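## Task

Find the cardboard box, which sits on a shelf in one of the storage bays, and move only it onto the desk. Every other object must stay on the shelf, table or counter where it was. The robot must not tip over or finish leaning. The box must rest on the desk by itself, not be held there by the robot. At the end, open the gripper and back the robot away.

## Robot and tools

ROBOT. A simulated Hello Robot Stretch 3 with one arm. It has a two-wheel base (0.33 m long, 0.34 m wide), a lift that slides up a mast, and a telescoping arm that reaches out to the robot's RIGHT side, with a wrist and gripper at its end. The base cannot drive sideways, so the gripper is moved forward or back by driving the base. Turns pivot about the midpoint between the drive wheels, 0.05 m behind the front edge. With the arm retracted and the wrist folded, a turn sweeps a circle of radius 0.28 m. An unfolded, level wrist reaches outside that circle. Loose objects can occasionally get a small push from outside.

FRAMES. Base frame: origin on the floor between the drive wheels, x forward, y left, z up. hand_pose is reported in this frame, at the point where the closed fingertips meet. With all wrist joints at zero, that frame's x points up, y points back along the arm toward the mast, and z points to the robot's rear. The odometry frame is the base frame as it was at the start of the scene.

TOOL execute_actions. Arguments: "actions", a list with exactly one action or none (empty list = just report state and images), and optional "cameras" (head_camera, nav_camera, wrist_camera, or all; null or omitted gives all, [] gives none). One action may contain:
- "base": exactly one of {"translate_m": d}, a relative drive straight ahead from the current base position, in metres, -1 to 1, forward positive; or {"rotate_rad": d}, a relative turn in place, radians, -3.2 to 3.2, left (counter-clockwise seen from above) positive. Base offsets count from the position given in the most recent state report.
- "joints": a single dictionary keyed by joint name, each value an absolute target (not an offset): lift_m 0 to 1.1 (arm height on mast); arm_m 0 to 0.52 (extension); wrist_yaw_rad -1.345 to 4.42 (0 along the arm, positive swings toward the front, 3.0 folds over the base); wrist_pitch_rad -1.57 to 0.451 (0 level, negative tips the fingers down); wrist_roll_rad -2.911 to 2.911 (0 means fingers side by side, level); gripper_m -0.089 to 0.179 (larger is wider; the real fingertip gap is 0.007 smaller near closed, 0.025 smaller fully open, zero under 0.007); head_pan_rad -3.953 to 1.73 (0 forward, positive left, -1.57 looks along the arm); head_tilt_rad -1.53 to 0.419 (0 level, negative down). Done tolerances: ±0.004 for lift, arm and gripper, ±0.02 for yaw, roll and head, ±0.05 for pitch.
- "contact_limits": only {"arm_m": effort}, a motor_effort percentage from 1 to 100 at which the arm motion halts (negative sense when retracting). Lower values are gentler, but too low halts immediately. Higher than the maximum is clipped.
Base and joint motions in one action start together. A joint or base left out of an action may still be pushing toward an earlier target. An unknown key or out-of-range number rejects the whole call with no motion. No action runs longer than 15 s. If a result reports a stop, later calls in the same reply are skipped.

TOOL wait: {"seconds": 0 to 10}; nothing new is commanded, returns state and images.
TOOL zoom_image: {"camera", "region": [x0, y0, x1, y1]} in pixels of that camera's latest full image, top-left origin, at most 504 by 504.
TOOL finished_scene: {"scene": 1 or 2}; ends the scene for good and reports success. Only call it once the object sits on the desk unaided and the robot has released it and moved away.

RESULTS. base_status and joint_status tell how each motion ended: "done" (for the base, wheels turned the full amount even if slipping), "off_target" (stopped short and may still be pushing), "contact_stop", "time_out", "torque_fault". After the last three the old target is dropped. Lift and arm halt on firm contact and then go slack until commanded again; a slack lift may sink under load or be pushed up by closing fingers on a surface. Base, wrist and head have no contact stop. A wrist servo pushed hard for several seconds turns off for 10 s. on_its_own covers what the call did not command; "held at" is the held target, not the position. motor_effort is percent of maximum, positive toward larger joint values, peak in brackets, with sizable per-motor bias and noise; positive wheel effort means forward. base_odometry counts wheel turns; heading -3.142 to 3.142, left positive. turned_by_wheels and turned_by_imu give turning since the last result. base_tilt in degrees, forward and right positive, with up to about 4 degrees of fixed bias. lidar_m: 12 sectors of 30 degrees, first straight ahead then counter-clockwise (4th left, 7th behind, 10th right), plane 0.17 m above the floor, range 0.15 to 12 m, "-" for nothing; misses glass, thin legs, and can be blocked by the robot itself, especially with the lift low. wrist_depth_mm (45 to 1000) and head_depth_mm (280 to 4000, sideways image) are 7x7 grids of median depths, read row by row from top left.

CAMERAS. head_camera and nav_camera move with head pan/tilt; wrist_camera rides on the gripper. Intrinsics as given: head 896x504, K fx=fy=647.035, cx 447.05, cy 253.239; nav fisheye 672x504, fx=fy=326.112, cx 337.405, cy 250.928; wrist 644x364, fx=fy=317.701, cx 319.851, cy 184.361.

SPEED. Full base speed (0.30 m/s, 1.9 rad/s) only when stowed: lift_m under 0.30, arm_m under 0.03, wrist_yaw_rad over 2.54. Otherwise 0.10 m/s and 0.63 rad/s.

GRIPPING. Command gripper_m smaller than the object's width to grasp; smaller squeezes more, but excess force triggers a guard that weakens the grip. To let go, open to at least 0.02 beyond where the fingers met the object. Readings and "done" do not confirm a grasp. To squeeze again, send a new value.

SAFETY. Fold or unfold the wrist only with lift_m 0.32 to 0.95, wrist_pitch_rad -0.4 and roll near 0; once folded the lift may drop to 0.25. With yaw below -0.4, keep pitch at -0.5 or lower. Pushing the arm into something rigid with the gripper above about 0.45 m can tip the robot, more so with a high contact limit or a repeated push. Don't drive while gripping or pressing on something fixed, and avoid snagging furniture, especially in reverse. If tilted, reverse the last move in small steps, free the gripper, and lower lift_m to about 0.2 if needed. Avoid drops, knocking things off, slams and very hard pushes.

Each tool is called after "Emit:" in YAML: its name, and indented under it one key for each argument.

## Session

Emit:
execute_actions:
  actions: []
  cameras: ["nav_camera"]

Scene clock: 0.00 s.
base_odometry: x=+0.000 y=+0.000 heading=+0.000 (m, m, rad; odometry frame)
turned_by_wheels: +0.000 (rad since the last result)
turned_by_imu: +0.000 (rad since the last result)
base_tilt: forward=-0.3 right=+0.9 (deg)
lidar_m: 1.03 0.98 1.27 0.93 2.24 2.21 1.42 1.09 1.04 1.11 1.00 0.98
head_depth_mm: 909 907 905 896 896 892 890 / 962 959 957 950 948 941 939 / 1022 1015 1018 1008 1003 1002 991 / 1087 1084 1075 1078 1063 1061 1059 / 1164 1156 1156 1146 1138 1134 1128 / 1223 1127 1148 1165 1183 1178 1178 / 1017 1001 1013 1020 1035 1049 1057
base_status: not commanded
joint_positions: lift_m=+0.409 arm_m=+0.000 wrist_yaw_rad=+3.143 wrist_pitch_rad=-0.473 wrist_roll_rad=+0.019 gripper_m=+0.037 head_pan_rad=+0.006 head_tilt_rad=-0.020
joint_status: not commanded
motor_effort: left_wheel=+0 right_wheel=+1 lift_m=+26 arm_m=+1 wrist_yaw_rad=+1 wrist_pitch_rad=+4 wrist_roll_rad=+0 gripper_m=+0 head_pan_rad=+0 head_tilt_rad=+2 (%)
hand_pose: x=-0.0214 y=+0.0720 z=+0.4093 quat_wxyz=(+0.167, +0.693, +0.165, +0.681) (m; base frame)
wrist_depth_mm: - - - - 933 - - / - - - - - - - / 979 996 - - - - - / 792 819 832 843 885 895 923 / 669 678 692 720 738 737 755 / 580 583 - 604 612 622 645 / 508 528 - - 539 556 557
pictures: nav_camera (sideways: a quarter turn counterclockwise sets it upright)
Images, in order (width x height): nav_camera 672x504.

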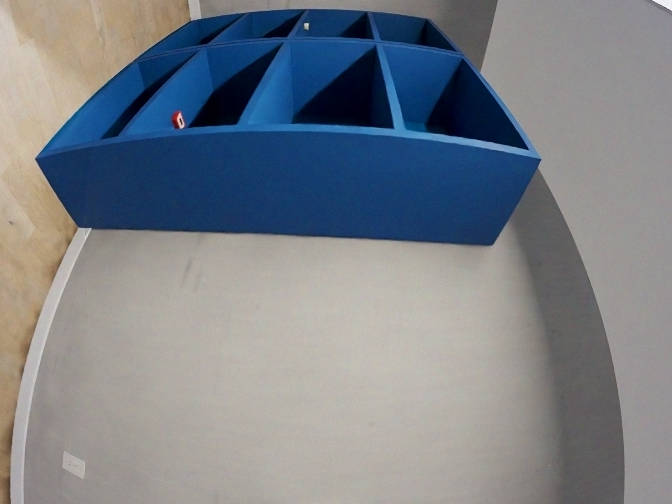

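Emit:
execute_actions:
  actions:
    - {"base":{"rotate_rad":2.3}}
  cameras: ["nav_camera"]

Scene clock: 9.50 s.
base_odometry: x=+0.000 y=+0.000 heading=+2.300 (m, m, rad; odometry frame)
turned_by_wheels: +2.300 (rad since the last result)
turned_by_imu: +2.312 (rad since the last result)
base_tilt: forward=-0.3 right=+0.8 (deg)
lidar_m: 1.97 2.10 1.23 1.04 1.05 1.12 0.97 0.98 0.98 1.79 0.93 0.97
head_depth_mm: 1830 2718 2022 2024 2043 2036 2046 / 1855 2796 1946 1949 1955 1980 1975 / 1868 2807 2002 1944 1930 1919 1931 / 1893 2671 3827 3878 3820 2857 2123 / 1895 2686 3691 3751 3751 3166 2155 / 1915 2744 3636 3619 3646 3111 2143 / 1944 2994 3528 3514 3474 3100 2105
base_status: done
joint_positions: lift_m=+0.409 arm_m=+0.000 wrist_yaw_rad=+3.143 wrist_pitch_rad=-0.473 wrist_roll_rad=+0.019 gripper_m=+0.037 head_pan_rad=+0.006 head_tilt_rad=-0.020
joint_status: not commanded
motor_effort: left_wheel=+0(2) right_wheel=+2(7) lift_m=+26(26) arm_m=+1(1) wrist_yaw_rad=+1(1) wrist_pitch_rad=+4(4) wrist_roll_rad=+0(0) gripper_m=+0(0) head_pan_rad=+0(0) head_tilt_rad=+2(1) (%)
hand_pose: x=-0.0214 y=+0.0720 z=+0.4093 quat_wxyz=(+0.167, +0.693, +0.165, +0.681) (m; base frame)
wrist_depth_mm: 934 952 986 - - - - / - - - - - - - / 974 - - - - - - / 786 804 835 848 872 896 920 / 674 682 693 708 745 723 757 / 571 586 - 611 615 631 643 / 503 520 - - 543 549 551
pictures: nav_camera (sideways: a quarter turn counterclockwise sets it upright)
Images, in order (width x height): nav_camera 672x504.

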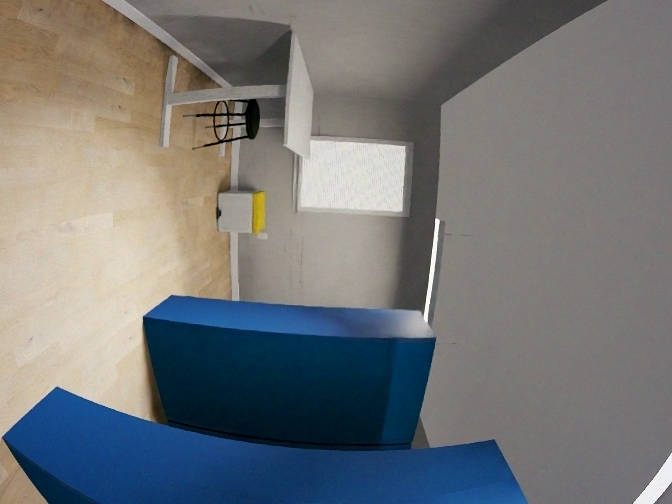

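Emit:
execute_actions:
  actions:
    - {"base":{"rotate_rad":-1.5},"joints":{"lift_m":0.28}}
  cameras: []

Emit:
execute_actions:
  actions:
    - {"base":{"translate_m":0.7}}
  cameras: []

Emit:
execute_actions:
  actions:
    - {"base":{"rotate_rad":0.55}}
  cameras: []

Emit:
execute_actions:
  actions:
    - {"base":{"translate_m":0.8},"joints":{"head_pan_rad":-1.2,"head_tilt_rad":-0.3}}
  cameras: ["nav_camera"]

Scene clock: 23.87 s.
base_odometry: x=+0.000 y=+0.000 heading=+0.800 (m, m, rad; odometry frame)
turned_by_wheels: -1.500 (rad since the last result)
turned_by_imu: -1.507 (rad since the last result)
base_tilt: forward=-0.2 right=+0.7 (deg)
lidar_m: 1.79 0.93 1.02 1.98 1.87 1.18 1.04 1.06 1.08 0.97 0.98 0.98
head_depth_mm: 992 897 887 894 889 895 891 / 1781 1383 1791 1797 1701 1750 1299 / 1869 2281 1744 1747 1748 1756 1468 / 1895 2644 2603 2629 2605 2090 1803 / 1907 2601 2595 2590 2651 2654 2137 / 1910 2544 2545 2553 2559 2555 2148 / 1949 2502 2492 2497 2508 2529 2100
base_status: done
joint_positions: lift_m=+0.280 arm_m=+0.000 wrist_yaw_rad=+3.143 wrist_pitch_rad=-0.474 wrist_roll_rad=+0.019 gripper_m=+0.037 head_pan_rad=+0.006 head_tilt_rad=-0.020
joint_status: all done
motor_effort: left_wheel=+3(8) right_wheel=-1(5) lift_m=+22(22) arm_m=+1(1) wrist_yaw_rad=+1(1) wrist_pitch_rad=+4(4) wrist_roll_rad=+0(0) gripper_m=+0(0) head_pan_rad=+0(0) head_tilt_rad=+1(2) (%)
hand_pose: x=-0.0214 y=+0.0718 z=+0.2806 quat_wxyz=(+0.167, +0.693, +0.165, +0.681) (m; base frame)
wrist_depth_mm: - - - - - - - / 954 976 - - - - 953 / 733 748 759 799 822 859 857 / 599 615 629 648 661 684 686 / 504 527 552 553 568 563 564 / 444 - - - - 475 483 / - - - - 405 413 425
pictures: none
No camera images: the call's "cameras" was empty. Leave "cameras" out to get every camera's image.

Scene clock: 27.90 s.
base_odometry: x=+0.488 y=+0.502 heading=+0.800 (m, m, rad; odometry frame)
turned_by_wheels: +0.000 (rad since the last result)
turned_by_imu: -0.001 (rad since the last result)
base_tilt: forward=-0.2 right=+0.8 (deg)
lidar_m: 1.09 0.93 0.59 0.55 2.59 1.95 1.73 1.49 0.94 0.85 0.41 1.03
head_depth_mm: 911 1078 1069 1087 1094 853 1088 / 968 1044 1046 1052 1058 901 1071 / 1783 1113 1090 1049 1043 1045 1045 / 1887 1966 1932 1941 1942 1947 1798 / 1907 1945 1939 1969 1954 1956 1955 / 1881 1901 1889 1896 1908 1916 1918 / 1813 1838 1837 1847 1868 1869 1861
base_status: done
joint_positions: lift_m=+0.280 arm_m=+0.000 wrist_yaw_rad=+3.143 wrist_pitch_rad=-0.474 wrist_roll_rad=+0.019 gripper_m=+0.037 head_pan_rad=+0.006 head_tilt_rad=-0.020
joint_status: not commanded
motor_effort: left_wheel=+2(7) right_wheel=-2(5) lift_m=+22(22) arm_m=+1(0) wrist_yaw_rad=+1(0) wrist_pitch_rad=+5(4) wrist_roll_rad=+0(0) gripper_m=+0(0) head_pan_rad=+0(0) head_tilt_rad=+2(2) (%)
hand_pose: x=-0.0214 y=+0.0718 z=+0.2806 quat_wxyz=(+0.167, +0.693, +0.165, +0.681) (m; base frame)
wrist_depth_mm: - - - - 558 541 540 / 959 - - - 610 601 606 / 732 750 775 807 671 668 681 / 598 612 622 652 653 673 703 / 502 529 550 550 565 556 569 / 442 - - - - 473 485 / - - - - 408 416 416
pictures: none
No camera images: the call's "cameras" was empty. Leave "cameras" out to get every camera's image.

Scene clock: 29.53 s.
base_odometry: x=+0.488 y=+0.502 heading=+1.350 (m, m, rad; odometry frame)
turned_by_wheels: +0.550 (rad since the last result)
turned_by_imu: +0.552 (rad since the last result)
base_tilt: forward=-0.1 right=+0.8 (deg)
lidar_m: 0.90 0.58 0.55 2.59 1.92 1.74 1.45 0.94 0.85 0.41 1.05 1.09
head_depth_mm: 1833 1851 1850 1839 1846 1850 1844 / 1863 1925 1910 1897 1878 1907 1894 / 1874 1970 1978 1963 1949 1958 1958 / 1889 2035 1655 1727 1776 1845 1916 / 1850 1217 1241 1266 1307 1334 1372 / 960 974 987 1009 1040 1049 1073 / 795 811 825 838 852 863 879
base_status: done
joint_positions: lift_m=+0.280 arm_m=+0.000 wrist_yaw_rad=+3.143 wrist_pitch_rad=-0.474 wrist_roll_rad=+0.019 gripper_m=+0.037 head_pan_rad=+0.006 head_tilt_rad=-0.020
joint_status: not commanded
motor_effort: left_wheel=-1(4) right_wheel=+3(8) lift_m=+21(22) arm_m=+0(1) wrist_yaw_rad=+1(1) wrist_pitch_rad=+4(4) wrist_roll_rad=+0(0) gripper_m=+0(0) head_pan_rad=+0(0) head_tilt_rad=+1(2) (%)
hand_pose: x=-0.0214 y=+0.0718 z=+0.2806 quat_wxyz=(+0.167, +0.693, +0.165, +0.681) (m; base frame)
wrist_depth_mm: - - - - - - 623 / 942 979 - - - - 505 / 733 745 765 807 813 832 487 / 600 602 637 640 657 644 516 / 504 527 551 555 563 559 546 / 442 - - - - 478 483 / - - - - 405 417 420
pictures: none
No camera images: the call's "cameras" was empty. Leave "cameras" out to get every camera's image.

Scene clock: 34.07 s.
base_odometry: x=+0.663 y=+1.283 heading=+1.350 (m, m, rad; odometry frame)
turned_by_wheels: +0.000 (rad since the last result)
turned_by_imu: -0.001 (rad since the last result)
base_tilt: forward=-0.2 right=+0.8 (deg)
lidar_m: 0.41 0.26 0.24 0.24 0.30 0.60 1.95 0.88 1.13 0.73 1.38 1.26
head_depth_mm: 607 621 652 694 727 945 930 / 1092 665 698 727 756 789 840 / 1183 1020 1275 1163 1367 1141 908 / 1279 1105 1389 1124 1481 1172 1321 / 1371 1404 1507 1202 1603 1160 1435 / 1292 1326 1439 1330 1548 1304 1411 / 1182 1227 1301 1339 1421 1513 1452
base_status: done
joint_positions: lift_m=+0.280 arm_m=+0.000 wrist_yaw_rad=+3.143 wrist_pitch_rad=-0.474 wrist_roll_rad=+0.019 gripper_m=+0.037 head_pan_rad=-1.193 head_tilt_rad=-0.297
joint_status: all done
motor_effort: left_wheel=-1(4) right_wheel=+3(7) lift_m=+22(22) arm_m=+0(0) wrist_yaw_rad=+1(1) wrist_pitch_rad=+4(4) wrist_roll_rad=+0(0) gripper_m=+0(0) head_pan_rad=-2(25) head_tilt_rad=-1(17) (%)
hand_pose: x=-0.0214 y=+0.0718 z=+0.2806 quat_wxyz=(+0.167, +0.693, +0.165, +0.681) (m; base frame)
wrist_depth_mm: - 428 369 290 260 228 204 / 944 494 407 320 282 247 218 / 726 576 469 356 309 268 235 / 591 601 548 399 343 293 254 / 503 524 556 441 367 320 276 / 449 - - - - 361 302 / - - - - 408 393 334
pictures: nav_camera (sideways: a quarter turn counterclockwise sets it upright)
Images, in order (width x height): nav_camera 672x504.

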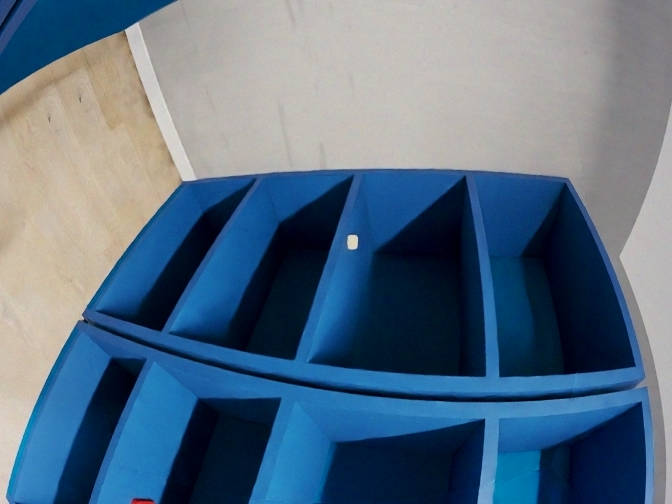

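Emit:
execute_actions:
  actions:
    - {"base":{"rotate_rad":-0.45}}
  cameras: []

Emit:
execute_actions:
  actions:
    - {"base":{"translate_m":0.6}}
  cameras: []

Emit:
execute_actions:
  actions:
    - {"base":{"rotate_rad":0.28},"joints":{"lift_m":0.9,"wrist_pitch_rad":-0.4,"head_pan_rad":-1.57}}
  cameras: []

Emit:
execute_actions:
  actions:
    - {"joints":{"wrist_yaw_rad":0,"wrist_pitch_rad":-0.2,"gripper_m":0.15,"lift_m":1.05}}
  cameras: ["head_camera","wrist_camera"]

Scene clock: 46.00 s.
base_odometry: x=+0.663 y=+1.283 heading=+0.900 (m, m, rad; odometry frame)
turned_by_wheels: -0.450 (rad since the last result)
turned_by_imu: -0.452 (rad since the last result)
base_tilt: forward=-0.2 right=+0.8 (deg)
lidar_m: 1.26 0.37 0.25 0.24 0.24 0.32 2.48 1.77 0.88 1.13 0.73 1.34
head_depth_mm: 913 894 1014 1046 749 1157 932 / 932 955 1037 1073 743 1180 929 / 956 1010 1065 1092 775 1184 918 / 817 868 1064 1037 809 1171 908 / 610 678 744 806 789 956 901 / 610 642 676 715 756 807 861 / 1048 1059 1183 957 1330 1126 973
base_status: done
joint_positions: lift_m=+0.280 arm_m=+0.000 wrist_yaw_rad=+3.143 wrist_pitch_rad=-0.474 wrist_roll_rad=+0.019 gripper_m=+0.037 head_pan_rad=-1.193 head_tilt_rad=-0.297
joint_status: not commanded
motor_effort: left_wheel=+3(8) right_wheel=-1(6) lift_m=+22(22) arm_m=+0(0) wrist_yaw_rad=+1(1) wrist_pitch_rad=+4(4) wrist_roll_rad=+0(0) gripper_m=+0(0) head_pan_rad=-2(3) head_tilt_rad=-1(1) (%)
hand_pose: x=-0.0214 y=+0.0718 z=+0.2806 quat_wxyz=(+0.167, +0.693, +0.165, +0.681) (m; base frame)
wrist_depth_mm: 268 265 261 255 252 247 241 / 299 293 290 281 278 273 267 / 339 331 325 315 311 306 298 / 388 380 370 360 353 345 336 / 458 433 414 405 395 393 391 / 440 - - - - 447 453 / - - - - 405 413 420
pictures: none
No camera images: the call's "cameras" was empty. Leave "cameras" out to get every camera's image.

Scene clock: 49.63 s.
base_odometry: x=+1.036 y=+1.753 heading=+0.900 (m, m, rad; odometry frame)
turned_by_wheels: +0.000 (rad since the last result)
turned_by_imu: -0.001 (rad since the last result)
base_tilt: forward=-0.3 right=+0.8 (deg)
lidar_m: 0.66 0.44 0.30 0.28 0.29 0.38 0.87 1.32 0.67 0.68 0.94 0.70
head_depth_mm: 875 892 968 1008 709 1118 932 / 894 947 990 1031 697 1150 924 / 914 971 1022 1054 725 1161 916 / 933 992 1051 1076 755 1173 909 / 953 1020 1075 1094 748 1160 899 / 978 1049 1109 1065 781 1147 893 / 899 983 1065 1024 1090 1121 913
base_status: done
joint_positions: lift_m=+0.280 arm_m=+0.000 wrist_yaw_rad=+3.143 wrist_pitch_rad=-0.474 wrist_roll_rad=+0.019 gripper_m=+0.037 head_pan_rad=-1.193 head_tilt_rad=-0.297
joint_status: not commanded
motor_effort: left_wheel=+3(7) right_wheel=-2(5) lift_m=+22(22) arm_m=+1(1) wrist_yaw_rad=+0(0) wrist_pitch_rad=+5(4) wrist_roll_rad=+0(0) gripper_m=+0(0) head_pan_rad=-2(2) head_tilt_rad=-1(1) (%)
hand_pose: x=-0.0214 y=+0.0718 z=+0.2806 quat_wxyz=(+0.167, +0.693, +0.165, +0.681) (m; base frame)
wrist_depth_mm: 319 307 303 297 294 287 284 / 351 348 338 328 324 315 310 / 395 390 380 372 362 355 349 / 456 450 436 416 415 399 391 / 501 489 478 470 459 462 453 / 440 - - - - 473 477 / - - - - 408 417 415
pictures: none
No camera images: the call's "cameras" was empty. Leave "cameras" out to get every camera's image.

Scene clock: 56.10 s.
base_odometry: x=+1.036 y=+1.753 heading=+1.180 (m, m, rad; odometry frame)
turned_by_wheels: +0.280 (rad since the last result)
turned_by_imu: +0.280 (rad since the last result)
base_tilt: forward=-0.3 right=+0.8 (deg)
lidar_m: 0.64 0.34 0.29 0.28 0.32 0.52 2.48 1.30 0.67 1.08 0.80 0.66
head_depth_mm: 879 895 979 1017 705 961 864 / 893 947 999 1040 697 1147 924 / 902 963 1013 1046 728 1168 917 / 914 977 1022 1057 717 1165 908 / 927 995 1047 1082 749 1158 903 / 938 1011 1066 1071 722 1143 892 / 958 1026 1085 1041 767 1134 885
base_status: done
joint_positions: lift_m=+0.900 arm_m=+0.000 wrist_yaw_rad=+3.143 wrist_pitch_rad=-0.423 wrist_roll_rad=+0.019 gripper_m=+0.037 head_pan_rad=-1.563 head_tilt_rad=-0.297
joint_status: all done
motor_effort: left_wheel=-1(4) right_wheel=+3(8) lift_m=+31(34) arm_m=+1(0) wrist_yaw_rad=+0(0) wrist_pitch_rad=+8(10) wrist_roll_rad=+0(0) gripper_m=+0(0) head_pan_rad=-2(18) head_tilt_rad=-1(1) (%)
hand_pose: x=-0.0215 y=+0.0785 z=+0.9113 quat_wxyz=(+0.150, +0.697, +0.148, +0.685) (m; base frame)
wrist_depth_mm: 436 388 370 309 288 266 245 / 497 436 405 340 314 288 264 / 577 498 450 374 346 313 285 / 691 578 517 422 379 342 310 / 864 687 593 483 416 381 340 / - 852 715 553 466 423 377 / 998 - 876 652 567 474 422
pictures: none
No camera images: the call's "cameras" was empty. Leave "cameras" out to get every camera's image.

Scene clock: 58.70 s.
base_odometry: x=+1.036 y=+1.753 heading=+1.180 (m, m, rad; odometry frame)
turned_by_wheels: +0.000 (rad since the last result)
turned_by_imu: +0.000 (rad since the last result)
base_tilt: forward=-0.3 right=+0.9 (deg)
lidar_m: 0.64 0.34 0.29 0.29 0.32 0.52 2.48 1.30 0.67 1.08 0.80 0.66
head_depth_mm: 878 894 979 1019 - - - / 890 949 999 1037 - - - / 897 960 1011 1049 - - - / 914 980 1029 1062 - - - / 928 995 1044 1078 744 1207 869 / 939 1011 1068 1072 709 1139 894 / 958 1030 1086 1035 767 1131 882
base_status: not commanded
joint_positions: lift_m=+1.050 arm_m=+0.000 wrist_yaw_rad=+0.002 wrist_pitch_rad=-0.225 wrist_roll_rad=+0.019 gripper_m=+0.150 head_pan_rad=-1.563 head_tilt_rad=-0.297
joint_status: all done
motor_effort: left_wheel=-1(1) right_wheel=+3(2) lift_m=+31(31) arm_m=+0(0) wrist_yaw_rad=-2(5) wrist_pitch_rad=+8(9) wrist_roll_rad=+0(0) gripper_m=+0(100) head_pan_rad=-3(3) head_tilt_rad=-1(1) (%)
hand_pose: x=-0.0209 y=-0.3897 z=+1.1080 quat_wxyz=(+0.696, +0.080, -0.709, -0.079) (m; base frame)
wrist_depth_mm: 511 657 854 804 741 672 551 / 552 679 914 847 794 721 512 / 563 624 696 760 786 754 480 / 601 672 508 494 527 556 448 / 621 688 - - 436 420 392 / 629 816 894 936 958 - 374 / 716 787 760 783 784 704 401
pictures: head_camera (sideways: a quarter turn clockwise sets it upright), wrist_camera
Images, in order (width x height): head_camera 896x504, wrist_camera 644x364.

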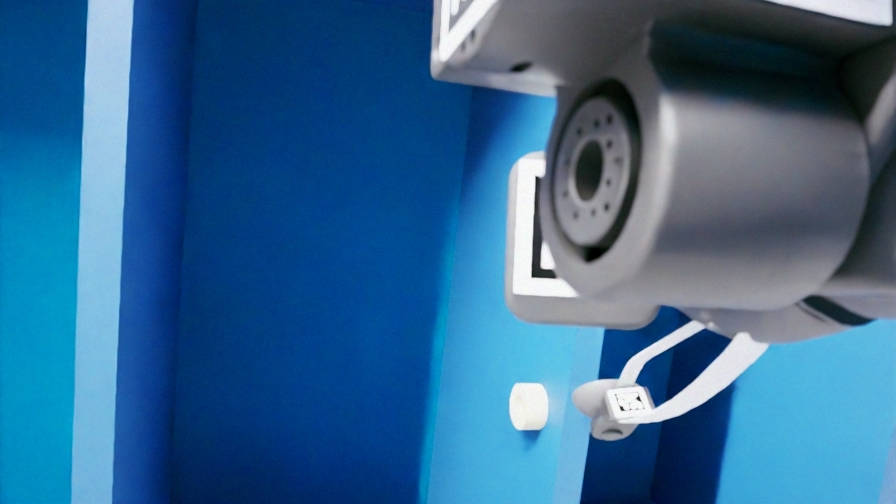

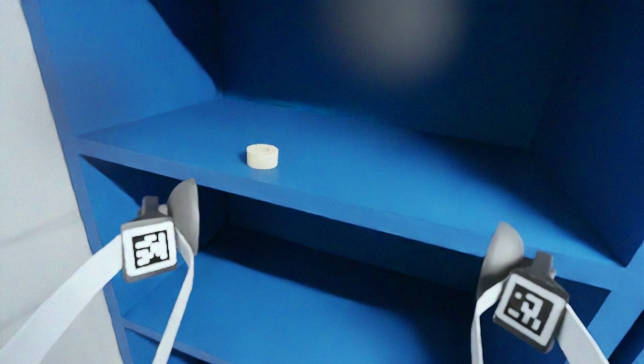

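Emit:
execute_actions:
  actions:
    - {"joints":{"lift_m":0.9,"wrist_pitch_rad":-0.4}}
  cameras: []

Emit:
execute_actions:
  actions:
    - {"joints":{"wrist_yaw_rad":3.0}}
  cameras: []

Emit:
execute_actions:
  actions:
    - {"base":{"translate_m":-1.0},"joints":{"lift_m":0.28}}
  cameras: []

Emit:
execute_actions:
  actions:
    - {"base":{"translate_m":-0.6}}
  cameras: []

Emit:
execute_actions:
  actions:
    - {"base":{"rotate_rad":1.57}}
  cameras: []

Emit:
execute_actions:
  actions:
    - {"base":{"translate_m":1.0}}
  cameras: []

Emit:
execute_actions:
  actions:
    - {"base":{"rotate_rad":-1.57},"joints":{"head_pan_rad":-0.6}}
  cameras: ["nav_camera"]

Scene clock: 73.53 s.
base_odometry: x=+1.036 y=+1.753 heading=+1.180 (m, m, rad; odometry frame)
turned_by_wheels: +0.000 (rad since the last result)
turned_by_imu: -0.001 (rad since the last result)
base_tilt: forward=-0.2 right=+0.8 (deg)
lidar_m: 0.64 0.34 0.29 0.29 0.32 0.52 2.47 1.30 0.67 1.08 0.80 0.66
head_depth_mm: 880 895 983 1014 707 966 861 / 893 947 998 1035 697 1150 928 / 896 964 1011 1049 727 1166 919 / 913 979 1033 1064 717 1168 926 / 923 992 1052 1084 747 1154 902 / 941 1011 1064 1073 722 1146 904 / 954 1024 1084 1039 771 1130 882
base_status: not commanded
joint_positions: lift_m=+0.900 arm_m=+0.000 wrist_yaw_rad=+0.002 wrist_pitch_rad=-0.414 wrist_roll_rad=+0.019 gripper_m=+0.150 head_pan_rad=-1.563 head_tilt_rad=-0.297
joint_status: all done
motor_effort: left_wheel=+0(1) right_wheel=+3(3) lift_m=+21(30) arm_m=+0(0) wrist_yaw_rad=-1(2) wrist_pitch_rad=+4(8) wrist_roll_rad=+0(0) gripper_m=+0(0) head_pan_rad=-2(2) head_tilt_rad=-1(0) (%)
hand_pose: x=-0.0210 y=-0.3702 z=+0.9138 quat_wxyz=(+0.686, +0.145, -0.698, -0.146) (m; base frame)
wrist_depth_mm: 519 638 856 376 339 317 301 / 555 687 969 905 796 735 461 / 599 704 999 985 882 790 470 / 621 740 828 866 882 813 436 / 641 754 716 694 704 672 412 / 652 934 - - 608 - 435 / 763 924 - 975 974 563 497
pictures: none
No camera images: the call's "cameras" was empty. Leave "cameras" out to get every camera's image.

Scene clock: 76.03 s.
base_odometry: x=+1.036 y=+1.753 heading=+1.180 (m, m, rad; odometry frame)
turned_by_wheels: +0.000 (rad since the last result)
turned_by_imu: +0.000 (rad since the last result)
base_tilt: forward=-0.2 right=+0.8 (deg)
lidar_m: 0.64 0.34 0.28 0.28 0.32 0.52 2.48 1.30 0.67 1.08 0.80 0.66
head_depth_mm: 877 899 980 1012 709 967 862 / 894 950 994 1038 696 1146 923 / 902 966 1013 1044 727 1165 913 / 911 978 1031 1065 719 1171 906 / 925 996 1050 1078 748 1158 900 / 941 1013 1066 1070 722 1146 892 / 957 1024 1082 1042 771 1133 885
base_status: not commanded
joint_positions: lift_m=+0.900 arm_m=+0.000 wrist_yaw_rad=+2.998 wrist_pitch_rad=-0.414 wrist_roll_rad=+0.019 gripper_m=+0.150 head_pan_rad=-1.563 head_tilt_rad=-0.297
joint_status: all done
motor_effort: left_wheel=-1(1) right_wheel=+3(3) lift_m=+21(21) arm_m=-1(0) wrist_yaw_rad=+4(4) wrist_pitch_rad=+5(4) wrist_roll_rad=+0(0) gripper_m=+0(0) head_pan_rad=-2(2) head_tilt_rad=-1(1) (%)
hand_pose: x=+0.0110 y=+0.0774 z=+0.9138 quat_wxyz=(+0.196, +0.707, +0.094, +0.673) (m; base frame)
wrist_depth_mm: 361 354 314 302 286 274 259 / 398 385 344 334 314 298 281 / 453 431 377 366 344 324 308 / 516 481 432 409 383 359 339 / 613 554 496 466 430 396 374 / 747 687 620 540 497 - 418 / 952 829 751 640 570 533 472
pictures: none
No camera images: the call's "cameras" was empty. Leave "cameras" out to get every camera's image.

Scene clock: 84.87 s.
base_odometry: x=+0.655 y=+0.828 heading=+1.180 (m, m, rad; odometry frame)
turned_by_wheels: +0.000 (rad since the last result)
turned_by_imu: -0.001 (rad since the last result)
base_tilt: forward=-0.4 right=+0.7 (deg)
lidar_m: 1.09 0.58 0.49 0.49 2.55 2.10 2.02 1.08 0.47 0.88 0.79 0.78
head_depth_mm: 348 752 790 826 707 497 666 / 358 764 803 844 696 492 897 / 367 778 817 861 688 485 888 / 377 790 830 870 673 482 911 / 387 801 846 883 661 495 899 / 397 814 860 899 653 491 894 / 407 826 871 910 643 504 882
base_status: done
joint_positions: lift_m=+0.280 arm_m=+0.000 wrist_yaw_rad=+2.998 wrist_pitch_rad=-0.414 wrist_roll_rad=+0.019 gripper_m=+0.150 head_pan_rad=-1.563 head_tilt_rad=-0.297
joint_status: all done
motor_effort: left_wheel=-1(5) right_wheel=+3(5) lift_m=+22(21) arm_m=+0(0) wrist_yaw_rad=+2(3) wrist_pitch_rad=+5(5) wrist_roll_rad=+0(0) gripper_m=+0(0) head_pan_rad=-2(2) head_tilt_rad=-1(0) (%)
hand_pose: x=+0.0108 y=+0.0773 z=+0.2937 quat_wxyz=(+0.196, +0.707, +0.094, +0.673) (m; base frame)
wrist_depth_mm: - - 522 491 466 446 427 / - - 576 537 506 485 458 / 812 828 629 605 560 532 505 / 638 670 659 657 628 590 548 / 533 556 570 575 585 614 598 / 467 - - - 495 - 516 / - - - - 427 426 442
pictures: none
No camera images: the call's "cameras" was empty. Leave "cameras" out to get every camera's image.

Scene clock: 88.50 s.
base_odometry: x=+0.426 y=+0.274 heading=+1.180 (m, m, rad; odometry frame)
turned_by_wheels: +0.000 (rad since the last result)
turned_by_imu: +0.000 (rad since the last result)
base_tilt: forward=-0.1 right=+1.0 (deg)
lidar_m: 1.36 0.73 0.71 2.56 1.85 1.52 1.52 0.93 0.78 0.78 0.48 1.28
head_depth_mm: 627 658 688 727 769 811 861 / 636 668 701 739 782 823 879 / 647 678 713 751 795 841 897 / 655 689 724 763 809 858 914 / 666 702 736 779 825 876 936 / 675 712 751 793 842 897 953 / 674 710 745 780 819 858 901
base_status: done
joint_positions: lift_m=+0.280 arm_m=+0.000 wrist_yaw_rad=+2.998 wrist_pitch_rad=-0.414 wrist_roll_rad=+0.019 gripper_m=+0.150 head_pan_rad=-1.563 head_tilt_rad=-0.297
joint_status: not commanded
motor_effort: left_wheel=-1(6) right_wheel=+3(7) lift_m=+22(22) arm_m=+0(1) wrist_yaw_rad=+2(2) wrist_pitch_rad=+5(5) wrist_roll_rad=+0(0) gripper_m=+1(0) head_pan_rad=-2(2) head_tilt_rad=-1(1) (%)
hand_pose: x=+0.0108 y=+0.0773 z=+0.2937 quat_wxyz=(+0.196, +0.707, +0.094, +0.673) (m; base frame)
wrist_depth_mm: - - - - - - 563 / - - - - - 932 573 / 798 831 887 924 934 861 619 / 636 659 693 699 727 717 688 / 532 557 566 571 596 621 620 / 465 - - - 495 - 520 / - - - - 426 430 445
pictures: none
No camera images: the call's "cameras" was empty. Leave "cameras" out to get every camera's image.

Scene clock: 90.87 s.
base_odometry: x=+0.426 y=+0.274 heading=+2.750 (m, m, rad; odometry frame)
turned_by_wheels: +1.570 (rad since the last result)
turned_by_imu: +1.574 (rad since the last result)
base_tilt: forward=-0.4 right=+0.8 (deg)
lidar_m: 2.57 1.85 1.52 1.52 0.93 0.78 0.77 0.48 1.28 1.37 0.73 0.71
head_depth_mm: 1855 1931 2019 2105 1530 1342 1392 / 1892 1998 2094 2182 2297 2009 1553 / 1926 2004 2132 2243 2379 2001 1542 / 1957 2049 2172 2279 2400 1979 1521 / 1956 2046 2147 2274 2415 1950 1513 / 1472 1555 1641 1734 1858 1831 1512 / 1153 1207 1269 1319 1384 1441 1442
base_status: done
joint_positions: lift_m=+0.280 arm_m=+0.000 wrist_yaw_rad=+2.998 wrist_pitch_rad=-0.414 wrist_roll_rad=+0.019 gripper_m=+0.150 head_pan_rad=-1.563 head_tilt_rad=-0.297
joint_status: not commanded
motor_effort: left_wheel=-1(5) right_wheel=+3(11) lift_m=+21(22) arm_m=+0(2) wrist_yaw_rad=+2(2) wrist_pitch_rad=+5(5) wrist_roll_rad=+0(0) gripper_m=+0(0) head_pan_rad=-3(2) head_tilt_rad=-1(1) (%)
hand_pose: x=+0.0108 y=+0.0773 z=+0.2937 quat_wxyz=(+0.196, +0.707, +0.094, +0.673) (m; base frame)
wrist_depth_mm: 774 938 - - - - - / 771 989 - - - - - / 769 830 876 900 946 979 - / 640 673 693 716 738 755 764 / 545 571 569 573 587 613 619 / 468 - - - 497 - 525 / - - - - 426 427 447
pictures: none
No camera images: the call's "cameras" was empty. Leave "cameras" out to get every camera's image.

Scene clock: 95.97 s.
base_odometry: x=-0.498 y=+0.656 heading=+2.750 (m, m, rad; odometry frame)
turned_by_wheels: +0.000 (rad since the last result)
turned_by_imu: -0.002 (rad since the last result)
base_tilt: forward=-0.2 right=+1.0 (deg)
lidar_m: 2.55 1.60 1.34 1.33 1.47 1.76 1.41 1.94 0.57 0.57 1.20 1.15
head_depth_mm: 447 470 493 518 546 581 617 / 455 476 500 528 558 590 629 / 462 484 508 536 568 601 641 / 2124 2207 529 555 582 616 654 / 2191 2254 2385 2526 2598 1933 1512 / 2193 2295 2429 2560 2653 1937 1508 / 1958 2001 2088 2179 2255 1902 1483
base_status: done
joint_positions: lift_m=+0.280 arm_m=+0.000 wrist_yaw_rad=+2.999 wrist_pitch_rad=-0.414 wrist_roll_rad=+0.019 gripper_m=+0.150 head_pan_rad=-1.563 head_tilt_rad=-0.297
joint_status: not commanded
motor_effort: left_wheel=+0(4) right_wheel=+3(8) lift_m=+22(22) arm_m=+0(1) wrist_yaw_rad=+2(2) wrist_pitch_rad=+5(5) wrist_roll_rad=+0(0) gripper_m=+0(0) head_pan_rad=-2(2) head_tilt_rad=-1(1) (%)
hand_pose: x=+0.0108 y=+0.0773 z=+0.2937 quat_wxyz=(+0.196, +0.707, +0.094, +0.673) (m; base frame)
wrist_depth_mm: - - - - - - - / - - - - - - - / 817 826 875 919 944 984 - / 659 662 685 700 734 752 776 / 539 567 563 580 593 614 626 / 466 - - - 494 - 519 / - - - - 427 427 447
pictures: none
No camera images: the call's "cameras" was empty. Leave "cameras" out to get every camera's image.

Scene clock: 98.13 s.
base_odometry: x=-0.498 y=+0.656 heading=+1.180 (m, m, rad; odometry frame)
turned_by_wheels: -1.570 (rad since the last result)
turned_by_imu: -1.575 (rad since the last result)
base_tilt: forward=-0.4 right=+0.9 (deg)
lidar_m: 0.56 1.20 1.15 1.99 1.61 1.34 1.34 1.47 1.76 1.41 0.68 0.57
head_depth_mm: 1655 1712 1826 1954 2043 1923 1556 / 2354 2505 2515 1966 2056 2005 1560 / 536 569 609 2196 2386 1909 1539 / 510 541 572 608 653 700 756 / 486 513 542 575 613 655 707 / 464 489 518 546 580 617 662 / 445 468 493 520 550 585 623
base_status: done
joint_positions: lift_m=+0.280 arm_m=+0.000 wrist_yaw_rad=+2.999 wrist_pitch_rad=-0.414 wrist_roll_rad=+0.019 gripper_m=+0.150 head_pan_rad=-0.607 head_tilt_rad=-0.297
joint_status: all done
motor_effort: left_wheel=+3(10) right_wheel=-2(6) lift_m=+22(22) arm_m=+0(1) wrist_yaw_rad=+2(2) wrist_pitch_rad=+5(5) wrist_roll_rad=+0(0) gripper_m=+0(0) head_pan_rad=+2(25) head_tilt_rad=-1(1) (%)
hand_pose: x=+0.0108 y=+0.0773 z=+0.2937 quat_wxyz=(+0.196, +0.707, +0.094, +0.673) (m; base frame)
wrist_depth_mm: - - - - - - 884 / - - - - - - 903 / 820 830 881 912 934 986 985 / 645 668 690 700 727 755 775 / 528 561 565 574 588 617 629 / 468 - - - 499 - 519 / - - - - 427 425 445
pictures: nav_camera (sideways: a quarter turn counterclockwise sets it upright)
Images, in order (width x height): nav_camera 672x504.

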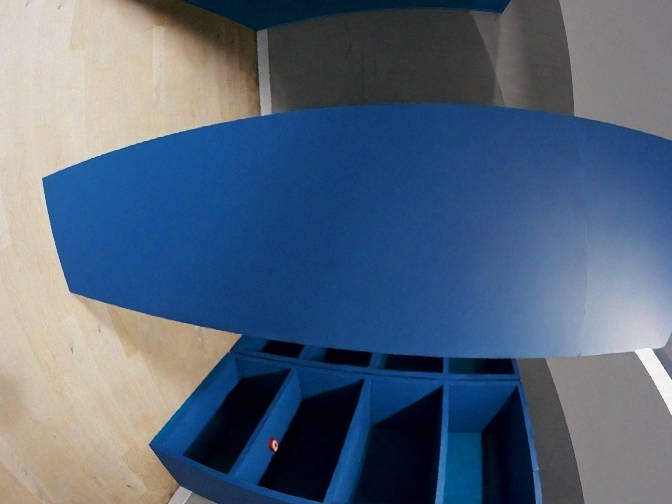

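Emit:
execute_actions:
  actions:
    - {"base":{"rotate_rad":1.57}}
  cameras: []

Emit:
execute_actions:
  actions:
    - {"base":{"translate_m":0.6}}
  cameras: []

Emit:
execute_actions:
  actions:
    - {"base":{"rotate_rad":-1.57}}
  cameras: []

Emit:
execute_actions:
  actions:
    - {"base":{"translate_m":1.0},"joints":{"head_pan_rad":-1.3}}
  cameras: ["nav_camera"]

Scene clock: 109.07 s.
base_odometry: x=-0.498 y=+0.656 heading=+2.750 (m, m, rad; odometry frame)
turned_by_wheels: +1.570 (rad since the last result)
turned_by_imu: +1.574 (rad since the last result)
base_tilt: forward=-0.2 right=+0.7 (deg)
lidar_m: 2.55 1.60 1.34 1.33 1.48 1.76 1.41 1.94 0.57 0.57 1.20 1.15
head_depth_mm: 1098 1171 1263 1342 1470 1600 1567 / 1035 1107 1177 1261 1372 1486 1527 / 988 1039 1106 1186 1270 1372 1460 / 1106 1145 1174 1207 1255 1330 1404 / 2712 2858 2968 1551 1618 1665 1513 / 2610 2774 2928 3068 2665 1917 1502 / 2515 2644 2773 2934 2644 1911 1479
base_status: done
joint_positions: lift_m=+0.280 arm_m=+0.000 wrist_yaw_rad=+2.999 wrist_pitch_rad=-0.414 wrist_roll_rad=+0.019 gripper_m=+0.150 head_pan_rad=-0.607 head_tilt_rad=-0.297
joint_status: not commanded
motor_effort: left_wheel=-1(5) right_wheel=+3(10) lift_m=+22(22) arm_m=+1(1) wrist_yaw_rad=+2(3) wrist_pitch_rad=+5(5) wrist_roll_rad=+0(0) gripper_m=+0(0) head_pan_rad=+2(2) head_tilt_rad=-1(1) (%)
hand_pose: x=+0.0108 y=+0.0773 z=+0.2937 quat_wxyz=(+0.196, +0.707, +0.094, +0.673) (m; base frame)
wrist_depth_mm: - - - - - - - / - - - - - - - / 815 837 896 918 942 - - / 648 665 691 704 722 753 776 / 536 564 561 570 588 625 633 / 468 - - - 494 - 519 / - - - - 429 426 450
pictures: none
No camera images: the call's "cameras" was empty. Leave "cameras" out to get every camera's image.

Scene clock: 112.70 s.
base_odometry: x=-1.052 y=+0.885 heading=+2.749 (m, m, rad; odometry frame)
turned_by_wheels: +0.000 (rad since the last result)
turned_by_imu: -0.001 (rad since the last result)
base_tilt: forward=-0.3 right=+0.8 (deg)
lidar_m: 1.40 1.06 1.22 1.22 1.37 2.17 2.00 0.85 1.64 0.92 0.80 1.98
head_depth_mm: 843 857 869 886 901 920 936 / 2558 2669 1005 1026 1045 1063 1084 / 2465 2577 2752 2936 2791 1912 1405 / 2314 2442 2582 2775 2776 1984 1537 / 2190 2321 2447 2620 2688 1941 1524 / 2087 2222 2334 2486 2570 1938 1498 / 2030 2125 2232 2324 2040 1911 1496
base_status: done
joint_positions: lift_m=+0.280 arm_m=+0.000 wrist_yaw_rad=+2.999 wrist_pitch_rad=-0.414 wrist_roll_rad=+0.019 gripper_m=+0.150 head_pan_rad=-0.607 head_tilt_rad=-0.297
joint_status: not commanded
motor_effort: left_wheel=-1(4) right_wheel=+2(9) lift_m=+22(22) arm_m=+0(1) wrist_yaw_rad=+3(1) wrist_pitch_rad=+5(5) wrist_roll_rad=+0(0) gripper_m=+0(0) head_pan_rad=+2(2) head_tilt_rad=-1(1) (%)
hand_pose: x=+0.0108 y=+0.0773 z=+0.2937 quat_wxyz=(+0.196, +0.707, +0.094, +0.673) (m; base frame)
wrist_depth_mm: - - - - - - - / - - - - - - - / 823 841 894 916 952 981 - / 642 668 679 705 719 765 779 / 541 565 570 573 591 616 620 / 473 - - - 493 - 522 / - - - - 427 424 449
pictures: none
No camera images: the call's "cameras" was empty. Leave "cameras" out to get every camera's image.

Scene clock: 114.87 s.
base_odometry: x=-1.052 y=+0.885 heading=+1.180 (m, m, rad; odometry frame)
turned_by_wheels: -1.570 (rad since the last result)
turned_by_imu: -1.575 (rad since the last result)
base_tilt: forward=-0.3 right=+0.8 (deg)
lidar_m: 0.92 0.80 1.97 1.40 1.46 1.22 1.22 1.36 2.19 2.01 0.85 1.65
head_depth_mm: 732 783 839 903 979 1074 1179 / 714 749 788 847 907 994 1083 / 1540 1407 1670 1047 917 957 1019 / 1482 1524 1664 1319 1643 1272 1449 / 1407 1472 1574 1660 1706 1818 1482 / 2146 2271 2337 2486 2394 1869 1502 / 2139 2229 2347 2491 2536 1899 1495
base_status: done
joint_positions: lift_m=+0.280 arm_m=+0.000 wrist_yaw_rad=+2.999 wrist_pitch_rad=-0.414 wrist_roll_rad=+0.019 gripper_m=+0.150 head_pan_rad=-0.607 head_tilt_rad=-0.297
joint_status: not commanded
motor_effort: left_wheel=+2(8) right_wheel=-1(6) lift_m=+21(22) arm_m=+0(0) wrist_yaw_rad=+2(2) wrist_pitch_rad=+5(5) wrist_roll_rad=+0(0) gripper_m=+1(0) head_pan_rad=+2(2) head_tilt_rad=-1(1) (%)
hand_pose: x=+0.0108 y=+0.0773 z=+0.2937 quat_wxyz=(+0.196, +0.707, +0.094, +0.673) (m; base frame)
wrist_depth_mm: - - - - - - - / - 945 - - - - - / 814 831 911 913 942 998 - / 649 662 696 709 721 761 786 / 532 561 566 578 588 614 621 / 461 - - - 500 - 523 / - - - - 431 425 442
pictures: none
No camera images: the call's "cameras" was empty. Leave "cameras" out to get every camera's image.

Scene clock: 119.97 s.
base_odometry: x=-0.671 y=+1.809 heading=+1.180 (m, m, rad; odometry frame)
turned_by_wheels: +0.000 (rad since the last result)
turned_by_imu: -0.001 (rad since the last result)
base_tilt: forward=-0.3 right=+0.8 (deg)
lidar_m: 0.46 0.25 0.21 0.21 0.23 1.82 2.20 2.47 0.75 1.16 0.92 1.57
head_depth_mm: 962 897 1049 1077 756 1164 931 / 993 959 1099 1113 797 1203 924 / 1037 1028 1142 1151 836 1184 920 / 1078 1110 1198 1120 1319 1169 973 / 940 961 1087 1061 1212 1132 1300 / 802 837 908 918 1012 1058 1132 / 756 797 844 889 948 1012 1106
base_status: done
joint_positions: lift_m=+0.280 arm_m=+0.000 wrist_yaw_rad=+2.999 wrist_pitch_rad=-0.414 wrist_roll_rad=+0.019 gripper_m=+0.150 head_pan_rad=-1.293 head_tilt_rad=-0.297
joint_status: all done
motor_effort: left_wheel=+3(9) right_wheel=-1(6) lift_m=+22(22) arm_m=-1(2) wrist_yaw_rad=+3(2) wrist_pitch_rad=+5(4) wrist_roll_rad=+0(0) gripper_m=+0(0) head_pan_rad=-2(26) head_tilt_rad=-1(1) (%)
hand_pose: x=+0.0108 y=+0.0773 z=+0.2937 quat_wxyz=(+0.196, +0.707, +0.094, +0.673) (m; base frame)
wrist_depth_mm: 275 262 238 228 218 207 197 / 971 288 262 250 237 224 214 / 772 321 288 276 261 245 233 / 649 366 326 312 291 272 256 / 533 548 368 350 327 301 284 / 465 - - - 371 - 318 / - - - - 414 404 358
pictures: nav_camera (sideways: a quarter turn counterclockwise sets it upright)
Images, in order (width x height): nav_camera 672x504.

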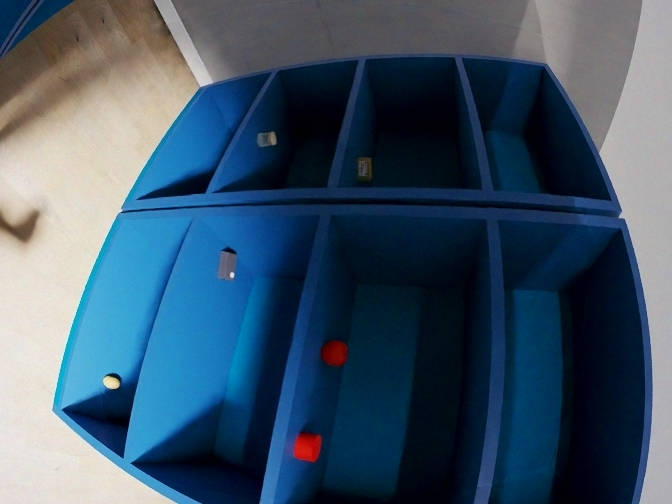

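Emit:
execute_actions:
  actions:
    - {"base":{"rotate_rad":-0.4}}
  cameras: []

Emit:
execute_actions:
  actions:
    - {"base":{"translate_m":0.55}}
  cameras: []

Emit:
execute_actions:
  actions:
    - {"base":{"rotate_rad":0.4},"joints":{"lift_m":0.9}}
  cameras: []

Emit:
execute_actions:
  actions:
    - {"joints":{"wrist_yaw_rad":0,"wrist_pitch_rad":-0.2,"lift_m":1.05}}
  cameras: ["wrist_camera"]

Scene clock: 132.13 s.
base_odometry: x=-0.671 y=+1.809 heading=+0.780 (m, m, rad; odometry frame)
turned_by_wheels: -0.400 (rad since the last result)
turned_by_imu: -0.402 (rad since the last result)
base_tilt: forward=-0.2 right=+0.8 (deg)
lidar_m: 1.57 0.37 0.23 0.21 0.21 0.25 1.82 2.21 2.63 0.75 1.05 0.92
head_depth_mm: 900 755 835 798 734 786 1431 / 972 962 1080 1073 843 1061 896 / 980 1028 1092 1127 827 1180 917 / 969 1036 1093 1127 811 1165 909 / 975 1040 1092 1100 804 1163 930 / 976 1042 1099 1066 1229 1143 921 / 979 1039 1103 1037 1236 1131 912
base_status: done
joint_positions: lift_m=+0.280 arm_m=+0.000 wrist_yaw_rad=+2.999 wrist_pitch_rad=-0.414 wrist_roll_rad=+0.019 gripper_m=+0.150 head_pan_rad=-1.293 head_tilt_rad=-0.297
joint_status: not commanded
motor_effort: left_wheel=+3(7) right_wheel=-2(7) lift_m=+22(22) arm_m=+0(0) wrist_yaw_rad=+2(2) wrist_pitch_rad=+5(5) wrist_roll_rad=+0(0) gripper_m=+0(0) head_pan_rad=-2(2) head_tilt_rad=-1(1) (%)
hand_pose: x=+0.0108 y=+0.0773 z=+0.2937 quat_wxyz=(+0.196, +0.707, +0.094, +0.673) (m; base frame)
wrist_depth_mm: 198 204 221 228 242 256 274 / 214 223 241 251 268 288 307 / 234 246 268 278 299 322 351 / 259 274 300 314 342 373 403 / 289 292 341 361 393 430 487 / 318 - - - 461 - 518 / - - - - 426 428 446
pictures: none
No camera images: the call's "cameras" was empty. Leave "cameras" out to get every camera's image.

Scene clock: 135.60 s.
base_odometry: x=-0.280 y=+2.196 heading=+0.780 (m, m, rad; odometry frame)
turned_by_wheels: +0.000 (rad since the last result)
turned_by_imu: -0.001 (rad since the last result)
base_tilt: forward=-0.3 right=+0.7 (deg)
lidar_m: 1.03 0.57 0.35 0.31 0.31 0.38 0.72 2.75 1.00 0.61 0.60 1.15
head_depth_mm: 867 892 979 1024 706 1151 931 / 868 934 984 1020 695 1148 919 / 870 935 988 1022 687 1148 917 / 498 707 978 1021 676 1145 904 / 499 528 553 587 626 665 720 / 496 525 555 587 621 666 718 / 588 946 992 1027 678 1130 886
base_status: done
joint_positions: lift_m=+0.280 arm_m=+0.000 wrist_yaw_rad=+2.999 wrist_pitch_rad=-0.414 wrist_roll_rad=+0.019 gripper_m=+0.150 head_pan_rad=-1.293 head_tilt_rad=-0.297
joint_status: not commanded
motor_effort: left_wheel=+3(8) right_wheel=-2(5) lift_m=+22(22) arm_m=-1(1) wrist_yaw_rad=+2(2) wrist_pitch_rad=+5(5) wrist_roll_rad=+0(0) gripper_m=+0(0) head_pan_rad=-2(2) head_tilt_rad=-1(1) (%)
hand_pose: x=+0.0108 y=+0.0773 z=+0.2937 quat_wxyz=(+0.196, +0.707, +0.094, +0.673) (m; base frame)
wrist_depth_mm: 286 294 318 331 348 372 393 / 307 322 348 366 386 410 444 / 340 354 390 409 435 465 510 / 373 393 434 459 493 544 603 / 417 423 496 524 548 593 621 / 450 - - - 497 - 524 / - - - - 422 431 446
pictures: none
No camera images: the call's "cameras" was empty. Leave "cameras" out to get every camera's image.

Scene clock: 142.07 s.
base_odometry: x=-0.280 y=+2.196 heading=+1.180 (m, m, rad; odometry frame)
turned_by_wheels: +0.400 (rad since the last result)
turned_by_imu: +0.400 (rad since the last result)
base_tilt: forward=-0.1 right=+0.8 (deg)
lidar_m: 0.71 0.38 0.32 0.31 0.35 0.57 2.73 1.00 1.06 0.60 1.17 1.03
head_depth_mm: 492 513 529 551 583 841 888 / 885 655 553 576 609 639 673 / 932 979 1034 1060 722 1136 833 / 973 1022 1083 1107 755 1170 907 / 1016 1076 1142 1097 796 1157 901 / 1067 1128 1201 1066 1334 1143 923 / 1125 1186 1262 1042 1379 1126 975
base_status: done
joint_positions: lift_m=+0.900 arm_m=+0.000 wrist_yaw_rad=+2.999 wrist_pitch_rad=-0.415 wrist_roll_rad=+0.019 gripper_m=+0.150 head_pan_rad=-1.293 head_tilt_rad=-0.297
joint_status: all done
motor_effort: left_wheel=-1(4) right_wheel=+3(8) lift_m=+31(33) arm_m=-1(1) wrist_yaw_rad=+3(2) wrist_pitch_rad=+5(5) wrist_roll_rad=+0(0) gripper_m=+0(1) head_pan_rad=-2(2) head_tilt_rad=-1(1) (%)
hand_pose: x=+0.0108 y=+0.0772 z=+0.9132 quat_wxyz=(+0.196, +0.707, +0.094, +0.673) (m; base frame)
wrist_depth_mm: 387 374 343 331 313 299 282 / 433 416 377 361 345 327 308 / 493 463 415 399 383 357 335 / 569 529 472 447 423 395 371 / 672 611 535 510 478 433 410 / 842 742 671 589 552 - 456 / 974 906 811 697 638 586 508
pictures: none
No camera images: the call's "cameras" was empty. Leave "cameras" out to get every camera's image.

Scene clock: 144.57 s.
base_odometry: x=-0.280 y=+2.196 heading=+1.180 (m, m, rad; odometry frame)
turned_by_wheels: +0.000 (rad since the last result)
turned_by_imu: +0.000 (rad since the last result)
base_tilt: forward=-0.2 right=+0.8 (deg)
lidar_m: 0.70 0.38 0.32 0.31 0.35 0.58 2.74 1.00 1.06 0.60 1.18 1.03
head_depth_mm: 491 513 530 551 - - - / 882 657 553 577 604 - - / 930 979 1041 1059 726 1165 884 / 972 1025 1090 1103 738 1132 910 / 1021 1075 1144 1098 793 1158 902 / 1064 1133 1208 1068 1330 1148 924 / 1119 1188 1265 1038 1392 1134 982
base_status: not commanded
joint_positions: lift_m=+1.050 arm_m=+0.000 wrist_yaw_rad=+0.002 wrist_pitch_rad=-0.225 wrist_roll_rad=+0.019 gripper_m=+0.150 head_pan_rad=-1.293 head_tilt_rad=-0.297
joint_status: all done
motor_effort: left_wheel=-1(1) right_wheel=+3(2) lift_m=+31(35) arm_m=-1(1) wrist_yaw_rad=-3(2) wrist_pitch_rad=+8(9) wrist_roll_rad=+0(0) gripper_m=+0(0) head_pan_rad=-2(2) head_tilt_rad=-1(1) (%)
hand_pose: x=-0.0209 y=-0.3898 z=+1.1080 quat_wxyz=(+0.696, +0.080, -0.709, -0.079) (m; base frame)
wrist_depth_mm: 822 937 838 760 352 648 605 / 828 995 902 811 433 694 635 / 612 629 633 429 666 723 670 / 905 - 482 441 481 558 598 / 958 - - 449 405 411 423 / 875 831 913 495 929 - 348 / - 775 754 559 785 797 831
pictures: wrist_camera
Images, in order (width x height): wrist_camera 644x364.

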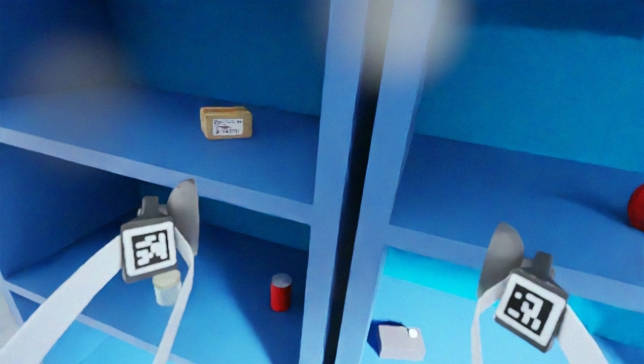

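Emit:
execute_actions:
  actions:
    - {"base":{"translate_m":0.19},"joints":{"lift_m":1.1,"arm_m":0.3}}
  cameras: ["wrist_camera"]

Scene clock: 154.60 s.
base_odometry: x=-0.208 y=+2.372 heading=+1.180 (m, m, rad; odometry frame)
turned_by_wheels: +0.000 (rad since the last result)
turned_by_imu: -0.002 (rad since the last result)
base_tilt: forward=-0.2 right=+0.8 (deg)
lidar_m: 0.62 0.33 0.28 0.28 0.31 0.50 2.92 1.17 0.64 0.80 1.01 0.84
head_depth_mm: 894 903 - 1018 706 1114 931 / 926 963 1032 1057 734 1154 920 / 969 1015 1082 1075 770 1182 916 / 1008 1066 1130 1126 811 1166 908 / 1063 1119 1190 1093 1307 1154 933 / 1096 1132 1223 1067 1355 1142 982 / 965 1001 1079 1036 1180 1127 1273
base_status: done
joint_positions: lift_m=+1.100 arm_m=+0.300 wrist_yaw_rad=+0.001 wrist_pitch_rad=-0.224 wrist_roll_rad=+0.019 gripper_m=+0.150 head_pan_rad=-1.293 head_tilt_rad=-0.297
joint_status: all done
motor_effort: left_wheel=+0(1) right_wheel=+3(7) lift_m=+31(32) arm_m=+3(1) wrist_yaw_rad=+0(2) wrist_pitch_rad=+8(8) wrist_roll_rad=+0(0) gripper_m=+0(0) head_pan_rad=-2(2) head_tilt_rad=-1(0) (%)
hand_pose: x=-0.0213 y=-0.6892 z=+1.1580 quat_wxyz=(+0.696, +0.079, -0.709, -0.080) (m; base frame)
wrist_depth_mm: 606 636 584 527 486 447 288 / 622 693 620 559 512 471 269 / 631 731 665 598 540 491 249 / 515 551 581 599 571 458 236 / 403 430 400 403 472 428 221 / 335 327 343 358 373 - 205 / 270 280 293 300 309 304 185
pictures: wrist_camera
Images, in order (width x height): wrist_camera 644x364.

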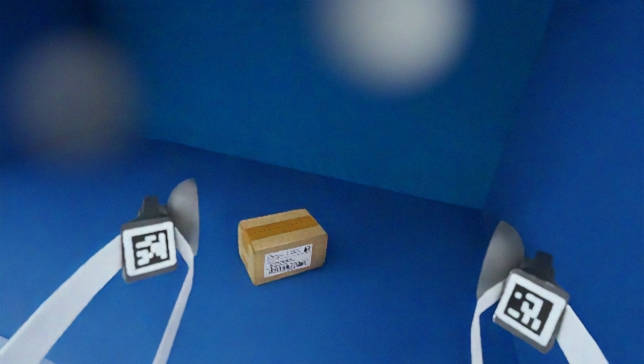

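Emit:
execute_actions:
  actions:
    - {"base":{"translate_m":0.06},"joints":{"lift_m":0.99,"arm_m":0.52}}
  cameras: ["wrist_camera"]

Scene clock: 161.37 s.
base_odometry: x=-0.185 y=+2.427 heading=+1.180 (m, m, rad; odometry frame)
turned_by_wheels: +0.000 (rad since the last result)
turned_by_imu: -0.001 (rad since the last result)
base_tilt: forward=-0.2 right=+0.8 (deg)
lidar_m: 0.59 0.32 0.26 0.26 0.30 0.48 2.98 1.23 0.66 1.10 0.94 0.79
head_depth_mm: 903 905 992 - 706 1119 911 / 938 961 1038 1082 735 1162 924 / 980 1023 1086 1113 776 1171 915 / 1025 1074 1136 1123 815 1169 911 / 1079 1125 1193 1094 1326 1158 936 / 1023 1045 1158 1065 1261 1143 989 / 889 928 990 980 1085 1092 1185
base_status: done
joint_positions: lift_m=+0.990 arm_m=+0.520 wrist_yaw_rad=+0.001 wrist_pitch_rad=-0.224 wrist_roll_rad=+0.019 gripper_m=+0.150 head_pan_rad=-1.293 head_tilt_rad=-0.297
joint_status: all done
motor_effort: left_wheel=+0(1) right_wheel=+3(8) lift_m=+21(30) arm_m=+3(3) wrist_yaw_rad=-2(0) wrist_pitch_rad=+8(8) wrist_roll_rad=+0(0) gripper_m=+0(0) head_pan_rad=-2(2) head_tilt_rad=+0(1) (%)
hand_pose: x=-0.0213 y=-0.9092 z=+1.0484 quat_wxyz=(+0.696, +0.079, -0.709, -0.080) (m; base frame)
wrist_depth_mm: 443 399 362 331 302 279 258 / 485 430 386 348 321 293 273 / 420 436 411 373 339 315 288 / 297 316 332 349 347 332 303 / 230 245 250 261 271 293 299 / 195 187 194 138 214 - 233 / 155 162 112 115 119 178 190
pictures: wrist_camera
Images, in order (width x height): wrist_camera 644x364.

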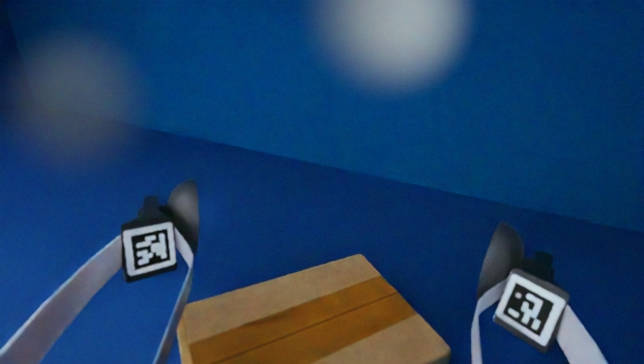

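Emit:
execute_actions:
  actions:
    - {"joints":{"arm_m":0.46,"gripper_m":0.179}}
  cameras: []

Emit:
execute_actions:
  actions:
    - {"joints":{"lift_m":0.93}}
  cameras: []

Emit:
execute_actions:
  actions:
    - {"joints":{"gripper_m":0.05}}
  cameras: []

Emit:
execute_actions:
  actions:
    - {"joints":{"lift_m":0.98,"arm_m":0.0}}
  cameras: ["wrist_camera"]

Scene clock: 174.17 s.
base_odometry: x=-0.185 y=+2.427 heading=+1.180 (m, m, rad; odometry frame)
turned_by_wheels: +0.000 (rad since the last result)
turned_by_imu: -0.001 (rad since the last result)
base_tilt: forward=-0.2 right=+0.7 (deg)
lidar_m: 0.59 0.32 0.26 0.26 0.30 0.48 2.98 1.24 0.66 1.10 0.94 0.78
head_depth_mm: 904 902 995 - 704 1123 910 / 942 965 1042 1075 699 1161 927 / 976 1029 1084 1115 773 1181 917 / 1026 1073 1137 1118 816 1169 910 / 1075 1130 1194 1093 1322 1159 933 / 1022 1046 1157 1067 1267 1144 990 / 890 926 994 970 1092 1088 1180
base_status: not commanded
joint_positions: lift_m=+0.990 arm_m=+0.460 wrist_yaw_rad=+0.001 wrist_pitch_rad=-0.224 wrist_roll_rad=+0.019 gripper_m=+0.179 head_pan_rad=-1.293 head_tilt_rad=-0.297
joint_status: all done
motor_effort: left_wheel=-1(1) right_wheel=+2(2) lift_m=+21(22) arm_m=-2(6) wrist_yaw_rad=-2(0) wrist_pitch_rad=+8(8) wrist_roll_rad=+0(0) gripper_m=+0(100) head_pan_rad=-2(2) head_tilt_rad=+0(1) (%)
hand_pose: x=-0.0213 y=-0.8497 z=+1.0484 quat_wxyz=(+0.696, +0.079, -0.709, -0.080) (m; base frame)
wrist_depth_mm: 505 469 422 387 356 328 302 / 540 501 453 409 375 343 319 / 419 445 467 434 397 365 338 / 298 325 330 347 370 373 356 / 239 - 234 174 259 288 300 / 187 191 185 148 183 223 242 / 159 163 162 159 176 181 -
pictures: none
No camera images: the call's "cameras" was empty. Leave "cameras" out to get every camera's image.

Scene clock: 175.70 s.
base_odometry: x=-0.185 y=+2.427 heading=+1.180 (m, m, rad; odometry frame)
turned_by_wheels: +0.000 (rad since the last result)
turned_by_imu: +0.000 (rad since the last result)
base_tilt: forward=-0.2 right=+0.8 (deg)
lidar_m: 0.59 0.32 0.27 0.26 0.30 0.48 2.98 1.23 0.66 1.10 0.94 0.79
head_depth_mm: 902 897 994 1023 640 1117 908 / 942 961 1038 1072 677 1163 923 / 982 1030 1088 1106 774 1179 918 / 1023 1080 1138 1126 817 1174 908 / 1083 1128 1190 1095 1323 1164 933 / 1018 1042 1152 1068 1270 1146 988 / 890 929 995 979 1095 1093 1182
base_status: not commanded
joint_positions: lift_m=+0.938 arm_m=+0.460 wrist_yaw_rad=+0.000 wrist_pitch_rad=-0.167 wrist_roll_rad=+0.018 gripper_m=+0.179 head_pan_rad=-1.293 head_tilt_rad=-0.297
joint_status: lift_m contact_stop (moved -0.052 of -0.060)
on_its_own: lift_m is slack since a contact_stop, until your next command for it (your +0.930 is given up)
motor_effort: left_wheel=+0(1) right_wheel=+2(3) lift_m=+23(27) arm_m=+2(3) wrist_yaw_rad=+0(0) wrist_pitch_rad=-11(16) wrist_roll_rad=+0(0) gripper_m=+0(0) head_pan_rad=-2(2) head_tilt_rad=-1(1) (%)
hand_pose: x=-0.0214 y=-0.8536 z=+1.0103 quat_wxyz=(+0.698, +0.059, -0.711, -0.060) (m; base frame)
wrist_depth_mm: 504 470 425 384 356 326 307 / 529 503 450 408 377 348 317 / 352 379 421 418 392 358 336 / 233 256 226 148 171 329 339 / 184 - 169 124 153 228 240 / 136 143 143 136 157 168 187 / 117 120 124 128 132 135 -
pictures: none
No camera images: the call's "cameras" was empty. Leave "cameras" out to get every camera's image.

not run: a stop came earlier in this reply.

not run: a stop came earlier in this reply.


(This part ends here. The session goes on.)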